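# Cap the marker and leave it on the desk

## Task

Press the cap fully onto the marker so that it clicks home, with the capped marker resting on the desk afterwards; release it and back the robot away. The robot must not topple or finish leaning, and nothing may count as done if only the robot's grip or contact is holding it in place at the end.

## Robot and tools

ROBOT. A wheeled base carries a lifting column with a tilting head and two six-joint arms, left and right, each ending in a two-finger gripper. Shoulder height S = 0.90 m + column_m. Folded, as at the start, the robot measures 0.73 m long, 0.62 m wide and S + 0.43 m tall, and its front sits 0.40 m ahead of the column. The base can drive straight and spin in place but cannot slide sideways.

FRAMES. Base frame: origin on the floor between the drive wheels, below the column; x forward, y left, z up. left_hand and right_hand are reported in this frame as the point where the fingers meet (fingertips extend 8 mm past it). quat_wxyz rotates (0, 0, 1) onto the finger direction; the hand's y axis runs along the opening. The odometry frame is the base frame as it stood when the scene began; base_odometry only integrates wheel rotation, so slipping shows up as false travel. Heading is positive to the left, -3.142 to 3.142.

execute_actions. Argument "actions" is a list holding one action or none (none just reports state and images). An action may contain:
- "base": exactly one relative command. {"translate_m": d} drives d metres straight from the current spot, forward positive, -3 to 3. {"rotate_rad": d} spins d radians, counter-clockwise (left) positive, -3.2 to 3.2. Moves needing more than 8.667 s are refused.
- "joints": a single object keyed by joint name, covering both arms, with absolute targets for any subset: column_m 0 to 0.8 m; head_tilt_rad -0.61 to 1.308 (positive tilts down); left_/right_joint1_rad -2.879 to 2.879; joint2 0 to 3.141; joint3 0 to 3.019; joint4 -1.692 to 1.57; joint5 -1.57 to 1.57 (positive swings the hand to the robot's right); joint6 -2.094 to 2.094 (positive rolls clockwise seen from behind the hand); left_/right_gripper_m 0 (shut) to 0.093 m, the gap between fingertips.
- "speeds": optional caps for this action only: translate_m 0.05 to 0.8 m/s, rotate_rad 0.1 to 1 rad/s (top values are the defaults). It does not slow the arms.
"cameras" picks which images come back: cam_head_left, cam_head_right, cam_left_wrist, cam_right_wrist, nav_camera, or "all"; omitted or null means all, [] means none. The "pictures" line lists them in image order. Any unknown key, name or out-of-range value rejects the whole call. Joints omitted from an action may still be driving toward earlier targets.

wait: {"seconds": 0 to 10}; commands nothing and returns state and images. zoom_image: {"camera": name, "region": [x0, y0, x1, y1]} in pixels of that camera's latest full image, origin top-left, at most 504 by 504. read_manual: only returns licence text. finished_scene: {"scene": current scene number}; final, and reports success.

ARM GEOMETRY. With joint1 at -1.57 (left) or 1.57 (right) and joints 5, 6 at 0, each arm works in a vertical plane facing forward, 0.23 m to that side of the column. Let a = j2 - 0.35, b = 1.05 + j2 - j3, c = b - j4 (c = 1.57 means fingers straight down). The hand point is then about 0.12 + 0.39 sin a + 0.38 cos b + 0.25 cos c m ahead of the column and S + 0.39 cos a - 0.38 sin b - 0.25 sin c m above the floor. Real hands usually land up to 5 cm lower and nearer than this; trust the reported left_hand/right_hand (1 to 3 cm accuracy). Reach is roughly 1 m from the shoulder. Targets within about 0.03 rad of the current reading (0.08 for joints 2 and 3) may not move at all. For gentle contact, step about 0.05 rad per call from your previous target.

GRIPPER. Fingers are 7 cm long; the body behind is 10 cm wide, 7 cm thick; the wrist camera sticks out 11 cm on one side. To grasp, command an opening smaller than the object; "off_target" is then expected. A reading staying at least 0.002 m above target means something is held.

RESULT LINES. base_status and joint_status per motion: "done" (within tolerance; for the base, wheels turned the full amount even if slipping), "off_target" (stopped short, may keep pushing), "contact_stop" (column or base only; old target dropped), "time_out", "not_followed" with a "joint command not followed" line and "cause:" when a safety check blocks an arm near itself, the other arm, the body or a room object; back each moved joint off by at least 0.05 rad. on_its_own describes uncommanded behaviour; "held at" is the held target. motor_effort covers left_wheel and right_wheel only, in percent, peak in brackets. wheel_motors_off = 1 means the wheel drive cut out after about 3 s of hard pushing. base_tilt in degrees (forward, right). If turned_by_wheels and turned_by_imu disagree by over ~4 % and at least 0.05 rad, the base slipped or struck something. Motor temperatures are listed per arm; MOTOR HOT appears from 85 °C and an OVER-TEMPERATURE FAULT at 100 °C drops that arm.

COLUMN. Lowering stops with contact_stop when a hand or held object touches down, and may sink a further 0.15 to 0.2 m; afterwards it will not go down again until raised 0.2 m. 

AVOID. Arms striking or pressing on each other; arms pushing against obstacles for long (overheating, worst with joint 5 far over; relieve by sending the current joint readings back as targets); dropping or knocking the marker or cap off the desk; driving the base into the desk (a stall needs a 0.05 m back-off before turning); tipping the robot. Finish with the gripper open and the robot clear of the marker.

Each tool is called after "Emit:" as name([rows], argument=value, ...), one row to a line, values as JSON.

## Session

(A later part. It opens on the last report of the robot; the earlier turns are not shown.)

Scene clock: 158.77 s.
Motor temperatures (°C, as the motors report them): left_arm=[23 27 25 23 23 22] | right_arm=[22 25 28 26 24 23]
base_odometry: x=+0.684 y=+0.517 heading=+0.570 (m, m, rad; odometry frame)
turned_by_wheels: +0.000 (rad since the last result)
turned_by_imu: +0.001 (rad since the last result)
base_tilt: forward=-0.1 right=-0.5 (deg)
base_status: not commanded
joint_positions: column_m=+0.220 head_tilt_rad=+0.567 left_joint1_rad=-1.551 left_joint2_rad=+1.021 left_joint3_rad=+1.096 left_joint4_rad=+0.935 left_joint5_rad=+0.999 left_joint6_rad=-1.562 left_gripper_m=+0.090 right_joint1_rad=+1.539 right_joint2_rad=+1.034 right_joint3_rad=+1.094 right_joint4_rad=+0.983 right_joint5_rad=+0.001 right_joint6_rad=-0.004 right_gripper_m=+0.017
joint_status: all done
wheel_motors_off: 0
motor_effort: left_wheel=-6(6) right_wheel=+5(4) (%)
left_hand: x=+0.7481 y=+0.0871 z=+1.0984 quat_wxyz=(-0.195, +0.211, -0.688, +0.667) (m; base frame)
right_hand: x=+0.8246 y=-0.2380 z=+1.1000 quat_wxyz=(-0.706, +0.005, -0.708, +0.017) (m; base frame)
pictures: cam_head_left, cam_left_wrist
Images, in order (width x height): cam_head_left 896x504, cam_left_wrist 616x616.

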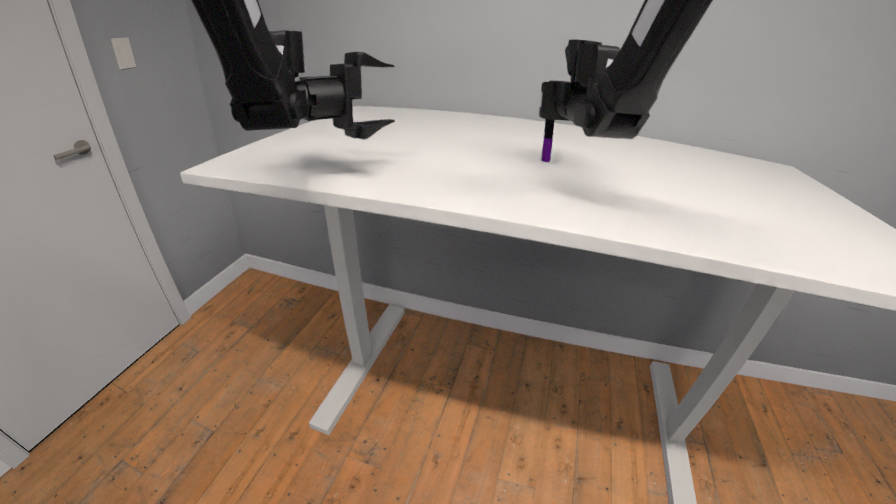

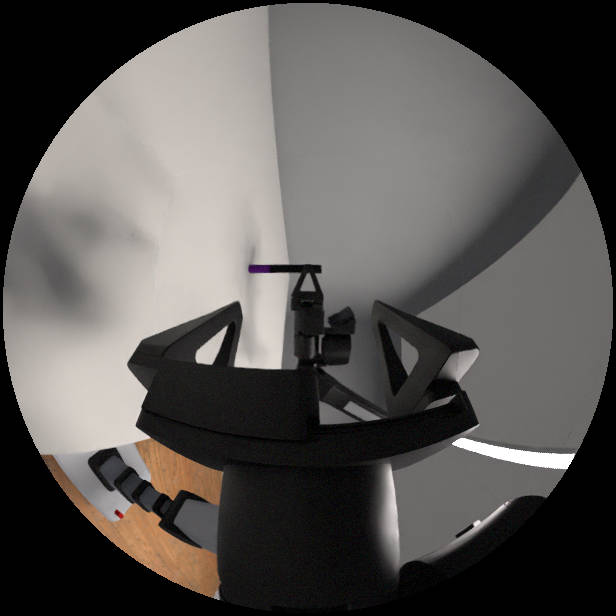

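Emit:
execute_actions([
  {"joints":{"right_joint4_rad":0.87,"right_joint2_rad":1.2,"right_joint3_rad":0.98}},
], cameras=["cam_left_wrist","cam_head_left"])

Emit:
zoom_image(camera="cam_left_wrist", region=[225, 250, 325, 295])

Emit:
zoom_image(camera="cam_head_left", region=[510, 100, 580, 170])

Scene clock: 162.20 s.
Motor temperatures (°C, as the motors report them): left_arm=[23 27 25 23 23 22] | right_arm=[22 25 27 26 24 23]
base_odometry: x=+0.684 y=+0.517 heading=+0.570 (m, m, rad; odometry frame)
turned_by_wheels: +0.000 (rad since the last result)
turned_by_imu: +0.001 (rad since the last result)
base_tilt: forward=-0.1 right=-0.5 (deg)
base_status: not commanded
joint_positions: column_m=+0.220 head_tilt_rad=+0.567 left_joint1_rad=-1.551 left_joint2_rad=+1.021 left_joint3_rad=+1.096 left_joint4_rad=+0.935 left_joint5_rad=+0.999 left_joint6_rad=-1.562 left_gripper_m=+0.090 right_joint1_rad=+1.539 right_joint2_rad=+1.032 right_joint3_rad=+1.083 right_joint4_rad=+0.983 right_joint5_rad=+0.001 right_joint6_rad=-0.004 right_gripper_m=+0.017
joint_status: right_joint2_rad time_out (moved -0.002 of +0.166); right_joint3_rad time_out (moved -0.011 of -0.114); right_joint4_rad time_out (moved +0.000 of -0.113)
wheel_motors_off: 0
on_its_own: right_joint2_rad reads +1.032 and still pushes toward +1.200 since a time_out; right_joint3_rad reads +1.083 and still pushes toward +0.980 since a time_out; right_joint4_rad reads +0.983 and still pushes toward +0.870 since a time_out
motor_effort: left_wheel=-6(6) right_wheel=+3(5) (%)
left_hand: x=+0.7481 y=+0.0871 z=+1.0984 quat_wxyz=(-0.195, +0.211, -0.688, +0.667) (m; base frame)
right_hand: x=+0.8211 y=-0.2381 z=+1.0960 quat_wxyz=(-0.702, +0.005, -0.712, +0.017) (m; base frame)
pictures: cam_head_left, cam_left_wrist
Images, in order (width x height): cam_head_left 896x504, cam_left_wrist 616x616.

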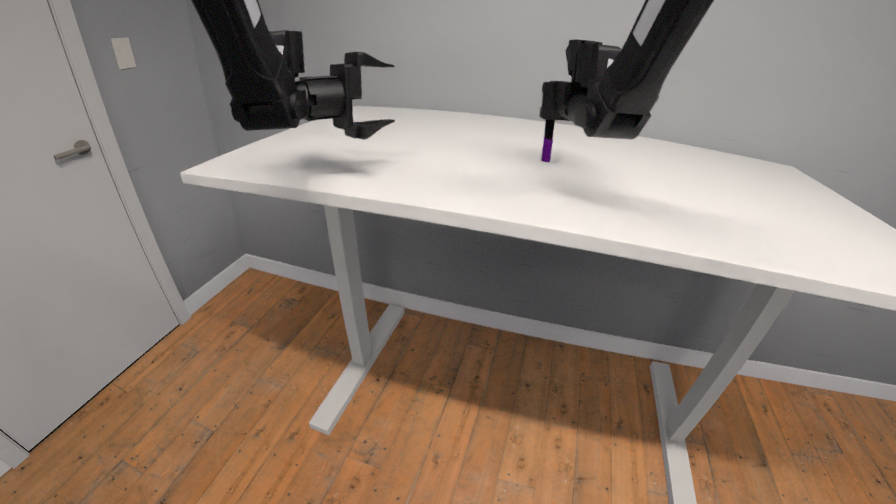

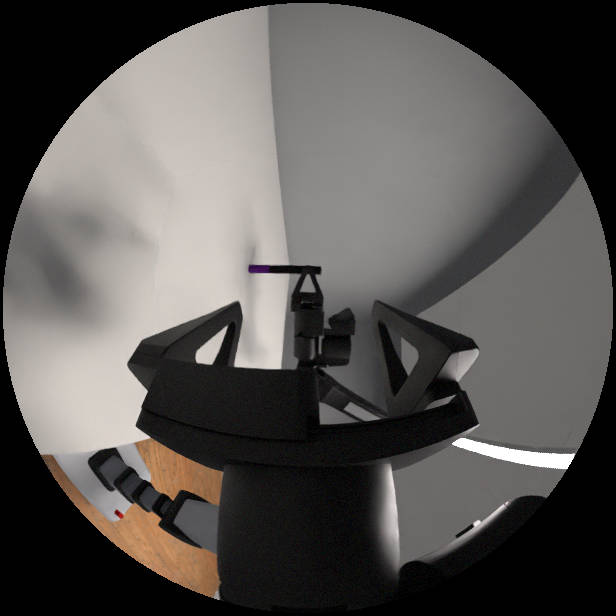

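Region (225, 250, 325, 295) of cam_left_wrist's 616x616 image, scaled by 5.040, with more detail than that image has; it fills the top 227 rows of this view, and the rest is white.

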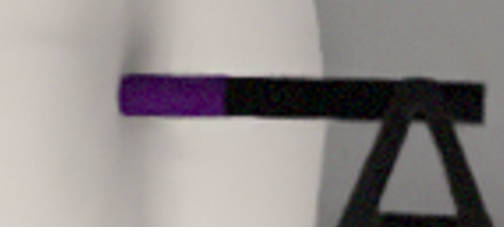

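Region (510, 100, 580, 170) of cam_head_left's 896x504 image, scaled by 7.200, with more detail than that image has.

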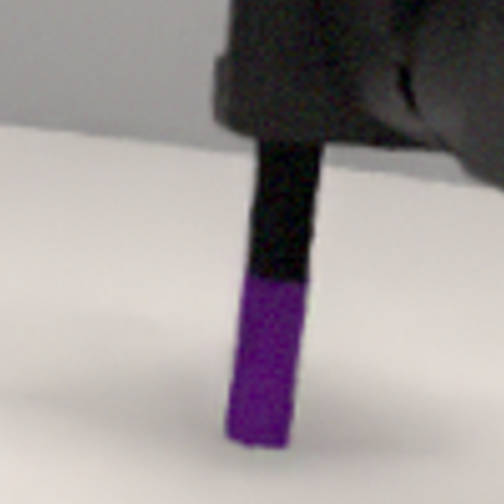

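Emit:
execute_actions([
  {"joints":{"right_joint4_rad":1.0,"right_joint2_rad":1.04,"right_joint3_rad":1.1}},
], cameras=[])

Emit:
execute_actions([
  {"joints":{"column_m":0.26,"right_joint5_rad":-0.5,"left_joint5_rad":0.9}},
], cameras=["cam_left_wrist","cam_head_left"])

Scene clock: 166.37 s.
Motor temperatures (°C, as the motors report them): left_arm=[23 27 25 23 23 22] | right_arm=[22 25 27 26 24 23]
base_odometry: x=+0.684 y=+0.517 heading=+0.570 (m, m, rad; odometry frame)
turned_by_wheels: +0.000 (rad since the last result)
turned_by_imu: +0.001 (rad since the last result)
base_tilt: forward=-0.1 right=-0.5 (deg)
base_status: not commanded
joint_positions: column_m=+0.220 head_tilt_rad=+0.567 left_joint1_rad=-1.551 left_joint2_rad=+1.021 left_joint3_rad=+1.096 left_joint4_rad=+0.935 left_joint5_rad=+0.999 left_joint6_rad=-1.562 left_gripper_m=+0.090 right_joint1_rad=+1.539 right_joint2_rad=+1.030 right_joint3_rad=+1.088 right_joint4_rad=+1.001 right_joint5_rad=+0.001 right_joint6_rad=-0.004 right_gripper_m=+0.017
joint_status: all done
wheel_motors_off: 0
motor_effort: left_wheel=-6(6) right_wheel=+5(3) (%)
left_hand: x=+0.7481 y=+0.0871 z=+1.0984 quat_wxyz=(-0.195, +0.211, -0.688, +0.667) (m; base frame)
right_hand: x=+0.8229 y=-0.2379 z=+1.1045 quat_wxyz=(-0.711, +0.006, -0.703, +0.017) (m; base frame)
pictures: none
No camera images: the call's "cameras" was empty. Leave "cameras" out to get every camera's image.

Scene clock: 167.47 s.
Motor temperatures (°C, as the motors report them): left_arm=[23 27 25 23 23 22] | right_arm=[22 25 27 26 24 23]
base_odometry: x=+0.684 y=+0.517 heading=+0.570 (m, m, rad; odometry frame)
turned_by_wheels: +0.000 (rad since the last result)
turned_by_imu: +0.000 (rad since the last result)
base_tilt: forward=-0.1 right=-0.5 (deg)
base_status: not commanded
joint_positions: column_m=+0.260 head_tilt_rad=+0.567 left_joint1_rad=-1.551 left_joint2_rad=+1.021 left_joint3_rad=+1.096 left_joint4_rad=+0.935 left_joint5_rad=+0.902 left_joint6_rad=-1.562 left_gripper_m=+0.090 right_joint1_rad=+1.539 right_joint2_rad=+1.030 right_joint3_rad=+1.088 right_joint4_rad=+1.001 right_joint5_rad=-0.498 right_joint6_rad=-0.004 right_gripper_m=+0.017
joint_status: all done
wheel_motors_off: 0
motor_effort: left_wheel=-6(6) right_wheel=+2(4) (%)
left_hand: x=+0.7615 y=+0.0969 z=+1.1379 quat_wxyz=(-0.228, +0.243, -0.678, +0.656) (m; base frame)
right_hand: x=+0.8033 y=-0.1554 z=+1.1419 quat_wxyz=(-0.689, +0.181, -0.684, -0.157) (m; base frame)
pictures: cam_head_left, cam_left_wrist
Images, in order (width x height): cam_head_left 896x504, cam_left_wrist 616x616.

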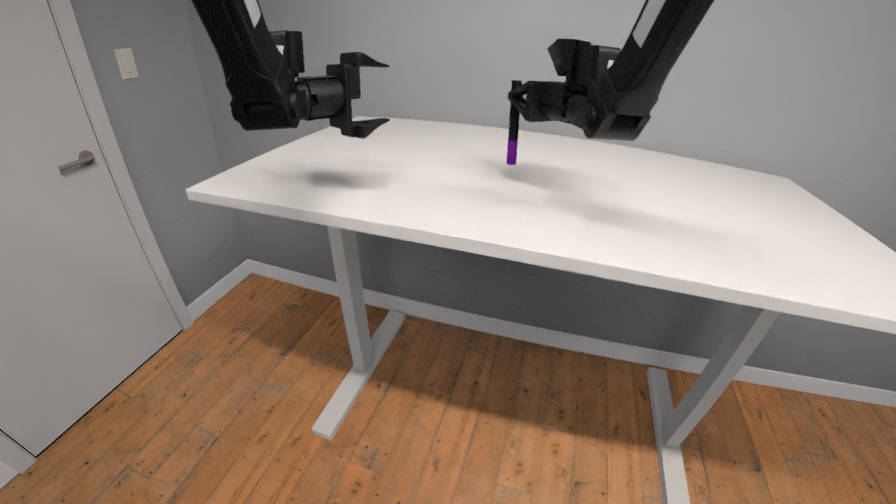

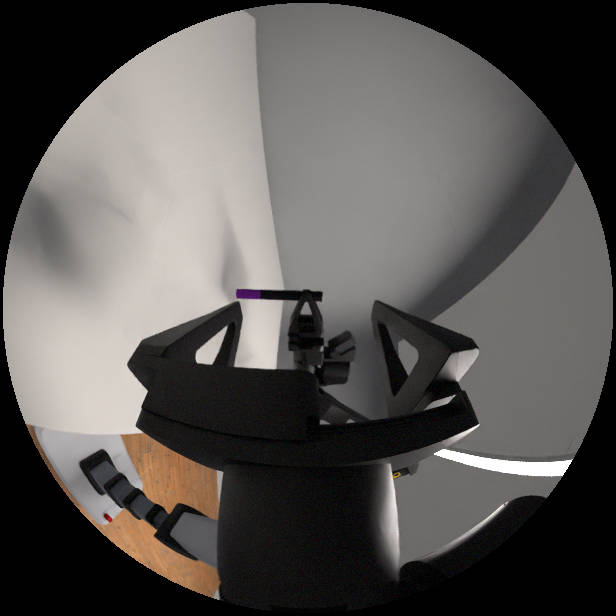

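Emit:
zoom_image(camera="cam_left_wrist", region=[230, 280, 290, 310])

Emit:
zoom_image(camera="cam_head_left", region=[485, 115, 545, 175])

Region (230, 280, 290, 310) of cam_left_wrist's 616x616 image, scaled by 8.400, with more detail than that image has.

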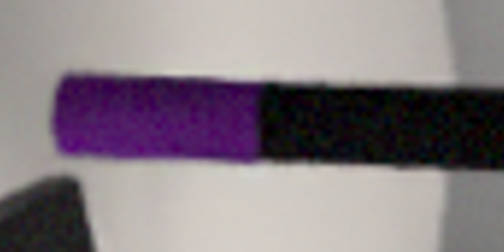

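Region (485, 115, 545, 175) of cam_head_left's 896x504 image, scaled by 8.400, with more detail than that image has.

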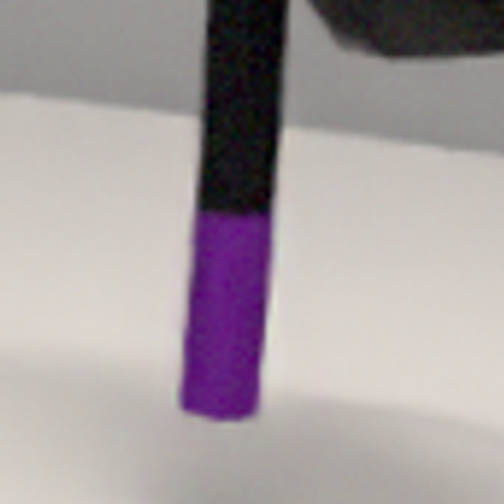

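Emit:
execute_actions([
  {"base":{"translate_m":0.1},"joints":{"column_m":0.36,"right_joint5_rad":0,"head_tilt_rad":0.75,"left_joint2_rad":0.6,"left_joint3_rad":0.95,"left_joint4_rad":0.75,"left_joint5_rad":0,"left_joint6_rad":0}},
], cameras=[])

Emit:
execute_actions([
  {"joints":{"right_joint2_rad":1.0,"right_joint3_rad":1.5,"right_joint4_rad":-1.0}},
], cameras=[])

Emit:
execute_actions([
  {"joints":{"column_m":0.23}},
], cameras=["cam_head_left"])

Scene clock: 172.27 s.
Motor temperatures (°C, as the motors report them): left_arm=[23 27 25 23 23 22] | right_arm=[22 25 27 26 24 23]
base_odometry: x=+0.769 y=+0.571 heading=+0.571 (m, m, rad; odometry frame)
turned_by_wheels: +0.001 (rad since the last result)
turned_by_imu: +0.002 (rad since the last result)
base_tilt: forward=-0.1 right=-0.5 (deg)
base_status: done
joint_positions: column_m=+0.360 head_tilt_rad=+0.753 left_joint1_rad=-1.551 left_joint2_rad=+0.589 left_joint3_rad=+0.934 left_joint4_rad=+0.748 left_joint5_rad=+0.002 left_joint6_rad=-0.008 left_gripper_m=+0.090 right_joint1_rad=+1.539 right_joint2_rad=+1.030 right_joint3_rad=+1.088 right_joint4_rad=+1.001 right_joint5_rad=-0.002 right_joint6_rad=-0.004 right_gripper_m=+0.017
joint_status: all done
wheel_motors_off: 0
motor_effort: left_wheel=+1(36) right_wheel=+0(54) (%)
left_hand: x=+0.7539 y=+0.2285 z=+1.4002 quat_wxyz=(-0.723, -0.001, -0.691, -0.006) (m; base frame)
right_hand: x=+0.8229 y=-0.2374 z=+1.2443 quat_wxyz=(-0.711, +0.007, -0.703, +0.016) (m; base frame)
pictures: none
No camera images: the call's "cameras" was empty. Leave "cameras" out to get every camera's image.

Scene clock: 174.17 s.
Motor temperatures (°C, as the motors report them): left_arm=[23 27 26 23 23 22] | right_arm=[22 25 28 26 24 23]
base_odometry: x=+0.769 y=+0.571 heading=+0.571 (m, m, rad; odometry frame)
turned_by_wheels: +0.000 (rad since the last result)
turned_by_imu: +0.001 (rad since the last result)
base_tilt: forward=-0.2 right=-0.5 (deg)
base_status: not commanded
joint_positions: column_m=+0.360 head_tilt_rad=+0.753 left_joint1_rad=-1.551 left_joint2_rad=+0.589 left_joint3_rad=+0.934 left_joint4_rad=+0.748 left_joint5_rad=+0.002 left_joint6_rad=-0.008 left_gripper_m=+0.090 right_joint1_rad=+1.539 right_joint2_rad=+0.992 right_joint3_rad=+1.480 right_joint4_rad=-0.994 right_joint5_rad=-0.002 right_joint6_rad=-0.004 right_gripper_m=+0.017
joint_status: all done
wheel_motors_off: 0
motor_effort: left_wheel=+1(1) right_wheel=+1(0) (%)
left_hand: x=+0.7539 y=+0.2285 z=+1.4002 quat_wxyz=(-0.723, -0.001, -0.691, -0.006) (m; base frame)
right_hand: x=+0.6835 y=-0.2386 z=+1.1212 quat_wxyz=(-0.009, -0.006, -1.000, +0.013) (m; base frame)
pictures: none
No camera images: the call's "cameras" was empty. Leave "cameras" out to get every camera's image.

Scene clock: 176.43 s.
Motor temperatures (°C, as the motors report them): left_arm=[23 27 26 23 23 22] | right_arm=[22 25 28 26 24 23]
base_odometry: x=+0.769 y=+0.571 heading=+0.571 (m, m, rad; odometry frame)
turned_by_wheels: +0.000 (rad since the last result)
turned_by_imu: +0.001 (rad since the last result)
base_tilt: forward=-0.1 right=-0.5 (deg)
base_status: not commanded
joint_positions: column_m=+0.230 head_tilt_rad=+0.753 left_joint1_rad=-1.551 left_joint2_rad=+0.589 left_joint3_rad=+0.934 left_joint4_rad=+0.748 left_joint5_rad=+0.002 left_joint6_rad=-0.008 left_gripper_m=+0.090 right_joint1_rad=+1.539 right_joint2_rad=+0.992 right_joint3_rad=+1.480 right_joint4_rad=-0.994 right_joint5_rad=-0.002 right_joint6_rad=-0.004 right_gripper_m=+0.017
joint_status: all done
wheel_motors_off: 0
motor_effort: left_wheel=+1(1) right_wheel=-1(0) (%)
left_hand: x=+0.7539 y=+0.2285 z=+1.2704 quat_wxyz=(-0.723, -0.001, -0.691, -0.006) (m; base frame)
right_hand: x=+0.6835 y=-0.2386 z=+0.9914 quat_wxyz=(-0.009, -0.006, -1.000, +0.013) (m; base frame)
pictures: cam_head_left
Images, in order (width x height): cam_head_left 896x504.

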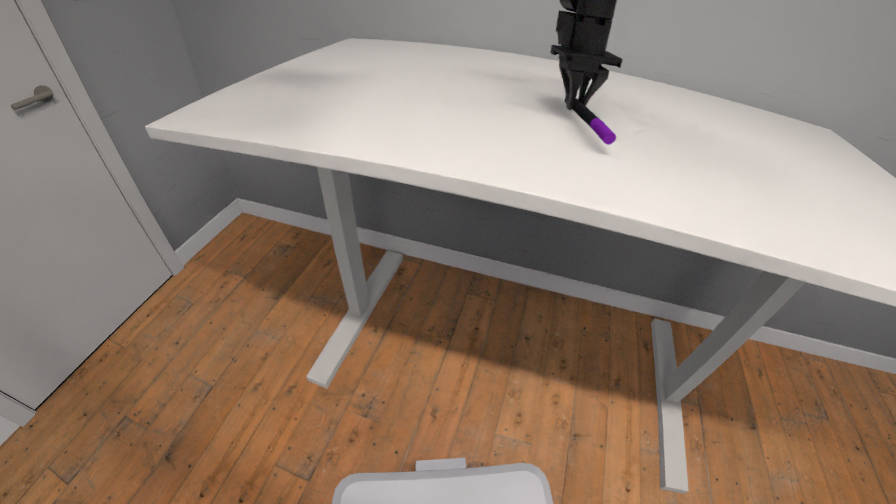

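Emit:
execute_actions([
  {"joints":{"column_m":0.209}},
], cameras=[])

Emit:
execute_actions([
  {"joints":{"right_gripper_m":0.06}},
], cameras=[])

Emit:
execute_actions([
  {"joints":{"column_m":0.25}},
], cameras=[])

Emit:
execute_actions([
  {"base":{"translate_m":-0.17},"joints":{"column_m":0.27}},
], cameras=["cam_head_left","cam_right_wrist"])

Scene clock: 179.43 s.
Motor temperatures (°C, as the motors report them): left_arm=[23 27 26 23 23 22] | right_arm=[22 25 28 26 24 23]
base_odometry: x=+0.769 y=+0.571 heading=+0.571 (m, m, rad; odometry frame)
turned_by_wheels: +0.000 (rad since the last result)
turned_by_imu: +0.001 (rad since the last result)
base_tilt: forward=-0.2 right=-0.5 (deg)
base_status: not commanded
joint_positions: column_m=+0.209 head_tilt_rad=+0.753 left_joint1_rad=-1.551 left_joint2_rad=+0.589 left_joint3_rad=+0.934 left_joint4_rad=+0.748 left_joint5_rad=+0.002 left_joint6_rad=-0.008 left_gripper_m=+0.090 right_joint1_rad=+1.539 right_joint2_rad=+0.992 right_joint3_rad=+1.480 right_joint4_rad=-0.995 right_joint5_rad=-0.002 right_joint6_rad=-0.004 right_gripper_m=+0.017
joint_status: all done
wheel_motors_off: 0
motor_effort: left_wheel=+1(2) right_wheel=-2(0) (%)
left_hand: x=+0.7539 y=+0.2285 z=+1.2494 quat_wxyz=(-0.723, -0.001, -0.691, -0.006) (m; base frame)
right_hand: x=+0.6834 y=-0.2386 z=+0.9704 quat_wxyz=(-0.009, -0.006, -1.000, +0.013) (m; base frame)
pictures: none
No camera images: the call's "cameras" was empty. Leave "cameras" out to get every camera's image.

Scene clock: 180.07 s.
Motor temperatures (°C, as the motors report them): left_arm=[23 27 26 23 23 22] | right_arm=[22 25 28 26 24 23]
base_odometry: x=+0.769 y=+0.571 heading=+0.571 (m, m, rad; odometry frame)
turned_by_wheels: +0.000 (rad since the last result)
turned_by_imu: +0.000 (rad since the last result)
base_tilt: forward=-0.1 right=-0.5 (deg)
base_status: not commanded
joint_positions: column_m=+0.209 head_tilt_rad=+0.753 left_joint1_rad=-1.551 left_joint2_rad=+0.589 left_joint3_rad=+0.934 left_joint4_rad=+0.748 left_joint5_rad=+0.002 left_joint6_rad=-0.008 left_gripper_m=+0.090 right_joint1_rad=+1.539 right_joint2_rad=+0.992 right_joint3_rad=+1.480 right_joint4_rad=-0.995 right_joint5_rad=-0.001 right_joint6_rad=-0.004 right_gripper_m=+0.060
joint_status: all done
wheel_motors_off: 0
motor_effort: left_wheel=+1(2) right_wheel=+0(0) (%)
left_hand: x=+0.7539 y=+0.2285 z=+1.2494 quat_wxyz=(-0.723, -0.001, -0.691, -0.006) (m; base frame)
right_hand: x=+0.6834 y=-0.2387 z=+0.9704 quat_wxyz=(-0.009, -0.006, -1.000, +0.013) (m; base frame)
pictures: none
No camera images: the call's "cameras" was empty. Leave "cameras" out to get every camera's image.

Scene clock: 181.20 s.
Motor temperatures (°C, as the motors report them): left_arm=[23 27 26 23 23 22] | right_arm=[22 25 28 26 24 23]
base_odometry: x=+0.769 y=+0.571 heading=+0.571 (m, m, rad; odometry frame)
turned_by_wheels: +0.000 (rad since the last result)
turned_by_imu: +0.000 (rad since the last result)
base_tilt: forward=-0.1 right=-0.5 (deg)
base_status: not commanded
joint_positions: column_m=+0.250 head_tilt_rad=+0.753 left_joint1_rad=-1.551 left_joint2_rad=+0.589 left_joint3_rad=+0.934 left_joint4_rad=+0.748 left_joint5_rad=+0.002 left_joint6_rad=-0.008 left_gripper_m=+0.090 right_joint1_rad=+1.539 right_joint2_rad=+0.992 right_joint3_rad=+1.480 right_joint4_rad=-0.995 right_joint5_rad=-0.001 right_joint6_rad=-0.004 right_gripper_m=+0.060
joint_status: all done
wheel_motors_off: 0
motor_effort: left_wheel=+1(2) right_wheel=+0(1) (%)
left_hand: x=+0.7539 y=+0.2285 z=+1.2902 quat_wxyz=(-0.723, -0.001, -0.691, -0.006) (m; base frame)
right_hand: x=+0.6834 y=-0.2387 z=+1.0112 quat_wxyz=(-0.009, -0.006, -1.000, +0.013) (m; base frame)
pictures: none
No camera images: the call's "cameras" was empty. Leave "cameras" out to get every camera's image.

Scene clock: 183.07 s.
Motor temperatures (°C, as the motors report them): left_arm=[23 27 26 23 23 22] | right_arm=[22 25 28 26 24 23]
base_odometry: x=+0.626 y=+0.479 heading=+0.571 (m, m, rad; odometry frame)
turned_by_wheels: +0.000 (rad since the last result)
turned_by_imu: +0.001 (rad since the last result)
base_tilt: forward=-0.1 right=-0.5 (deg)
base_status: done
joint_positions: column_m=+0.270 head_tilt_rad=+0.753 left_joint1_rad=-1.551 left_joint2_rad=+0.592 left_joint3_rad=+0.934 left_joint4_rad=+0.748 left_joint5_rad=+0.002 left_joint6_rad=-0.008 left_gripper_m=+0.090 right_joint1_rad=+1.539 right_joint2_rad=+0.992 right_joint3_rad=+1.480 right_joint4_rad=-0.996 right_joint5_rad=-0.001 right_joint6_rad=-0.004 right_gripper_m=+0.060
joint_status: all done
wheel_motors_off: 0
motor_effort: left_wheel=+0(50) right_wheel=-2(32) (%)
left_hand: x=+0.7543 y=+0.2285 z=+1.3085 quat_wxyz=(-0.722, -0.001, -0.692, -0.006) (m; base frame)
right_hand: x=+0.6831 y=-0.2387 z=+1.0312 quat_wxyz=(-0.008, -0.006, -1.000, +0.013) (m; base frame)
pictures: cam_head_left, cam_right_wrist
Images, in order (width x height): cam_head_left 896x504, cam_right_wrist 616x616.

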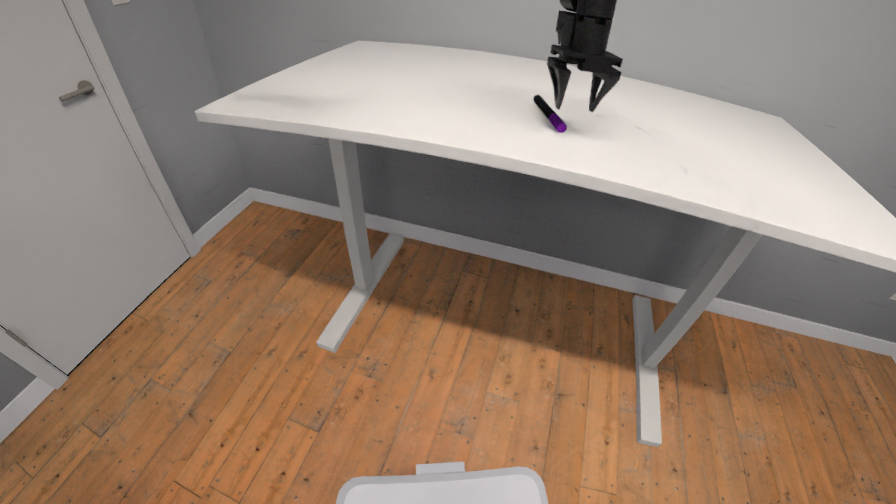

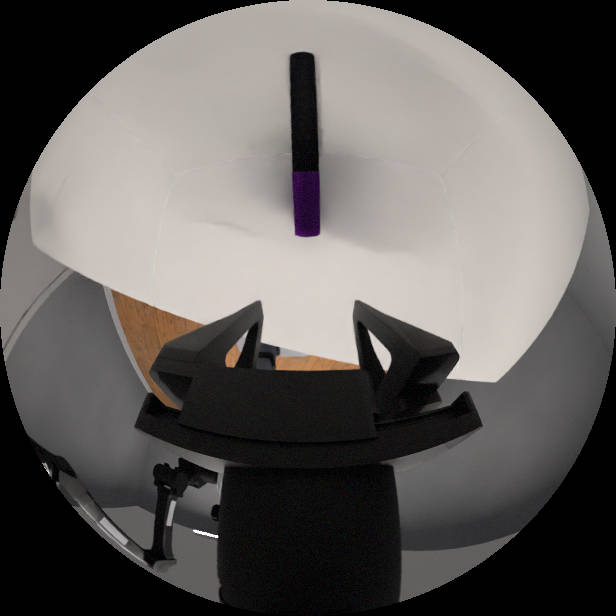

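Emit:
zoom_image(camera="cam_right_wrist", region=[275, 140, 335, 200])

Region (275, 140, 335, 200) of cam_right_wrist's 616x616 image, scaled by 8.400, with more detail than that image has.

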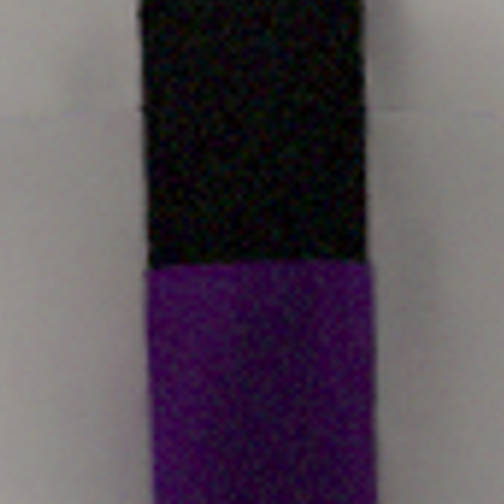

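Flush, no gap. Backing away.

Emit:
execute_actions([
  {"base":{"translate_m":-0.5},"joints":{"column_m":0.3}},
], cameras=["cam_head_left"])

Emit:
finished_scene(scene=1)

Scene clock: 187.77 s.
Motor temperatures (°C, as the motors report them): left_arm=[23 27 27 23 23 22] | right_arm=[22 25 28 26 24 23]
base_odometry: x=+0.205 y=+0.209 heading=+0.571 (m, m, rad; odometry frame)
turned_by_wheels: +0.000 (rad since the last result)
turned_by_imu: +0.002 (rad since the last result)
base_tilt: forward=-0.1 right=-0.4 (deg)
base_status: done
joint_positions: column_m=+0.300 head_tilt_rad=+0.753 left_joint1_rad=-1.551 left_joint2_rad=+0.593 left_joint3_rad=+0.934 left_joint4_rad=+0.748 left_joint5_rad=+0.002 left_joint6_rad=-0.008 left_gripper_m=+0.090 right_joint1_rad=+1.539 right_joint2_rad=+0.992 right_joint3_rad=+1.480 right_joint4_rad=-0.998 right_joint5_rad=-0.001 right_joint6_rad=-0.004 right_gripper_m=+0.060
joint_status: all done
wheel_motors_off: 0
motor_effort: left_wheel=+0(28) right_wheel=+0(52) (%)
left_hand: x=+0.7545 y=+0.2285 z=+1.3376 quat_wxyz=(-0.722, -0.001, -0.692, -0.006) (m; base frame)
right_hand: x=+0.6825 y=-0.2387 z=+1.0611 quat_wxyz=(-0.007, -0.006, -1.000, +0.013) (m; base frame)
pictures: cam_head_left
Images, in order (width x height): cam_head_left 896x504.

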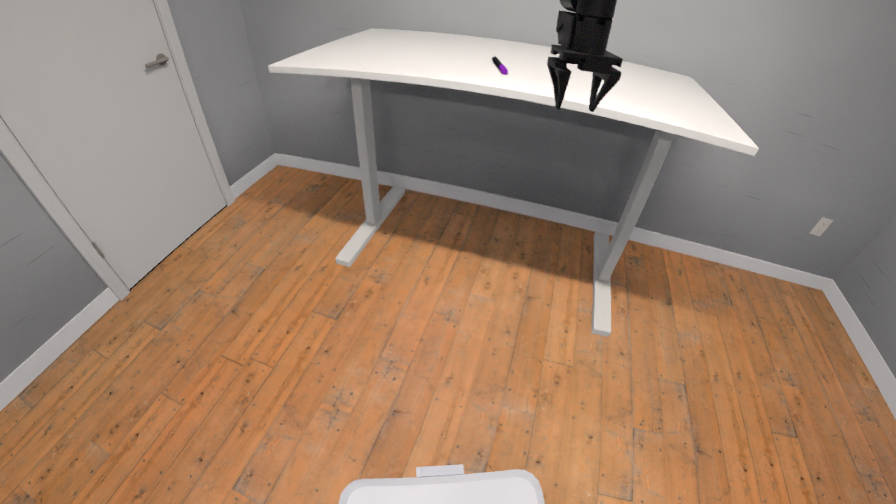

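The scene is finished: the task was done.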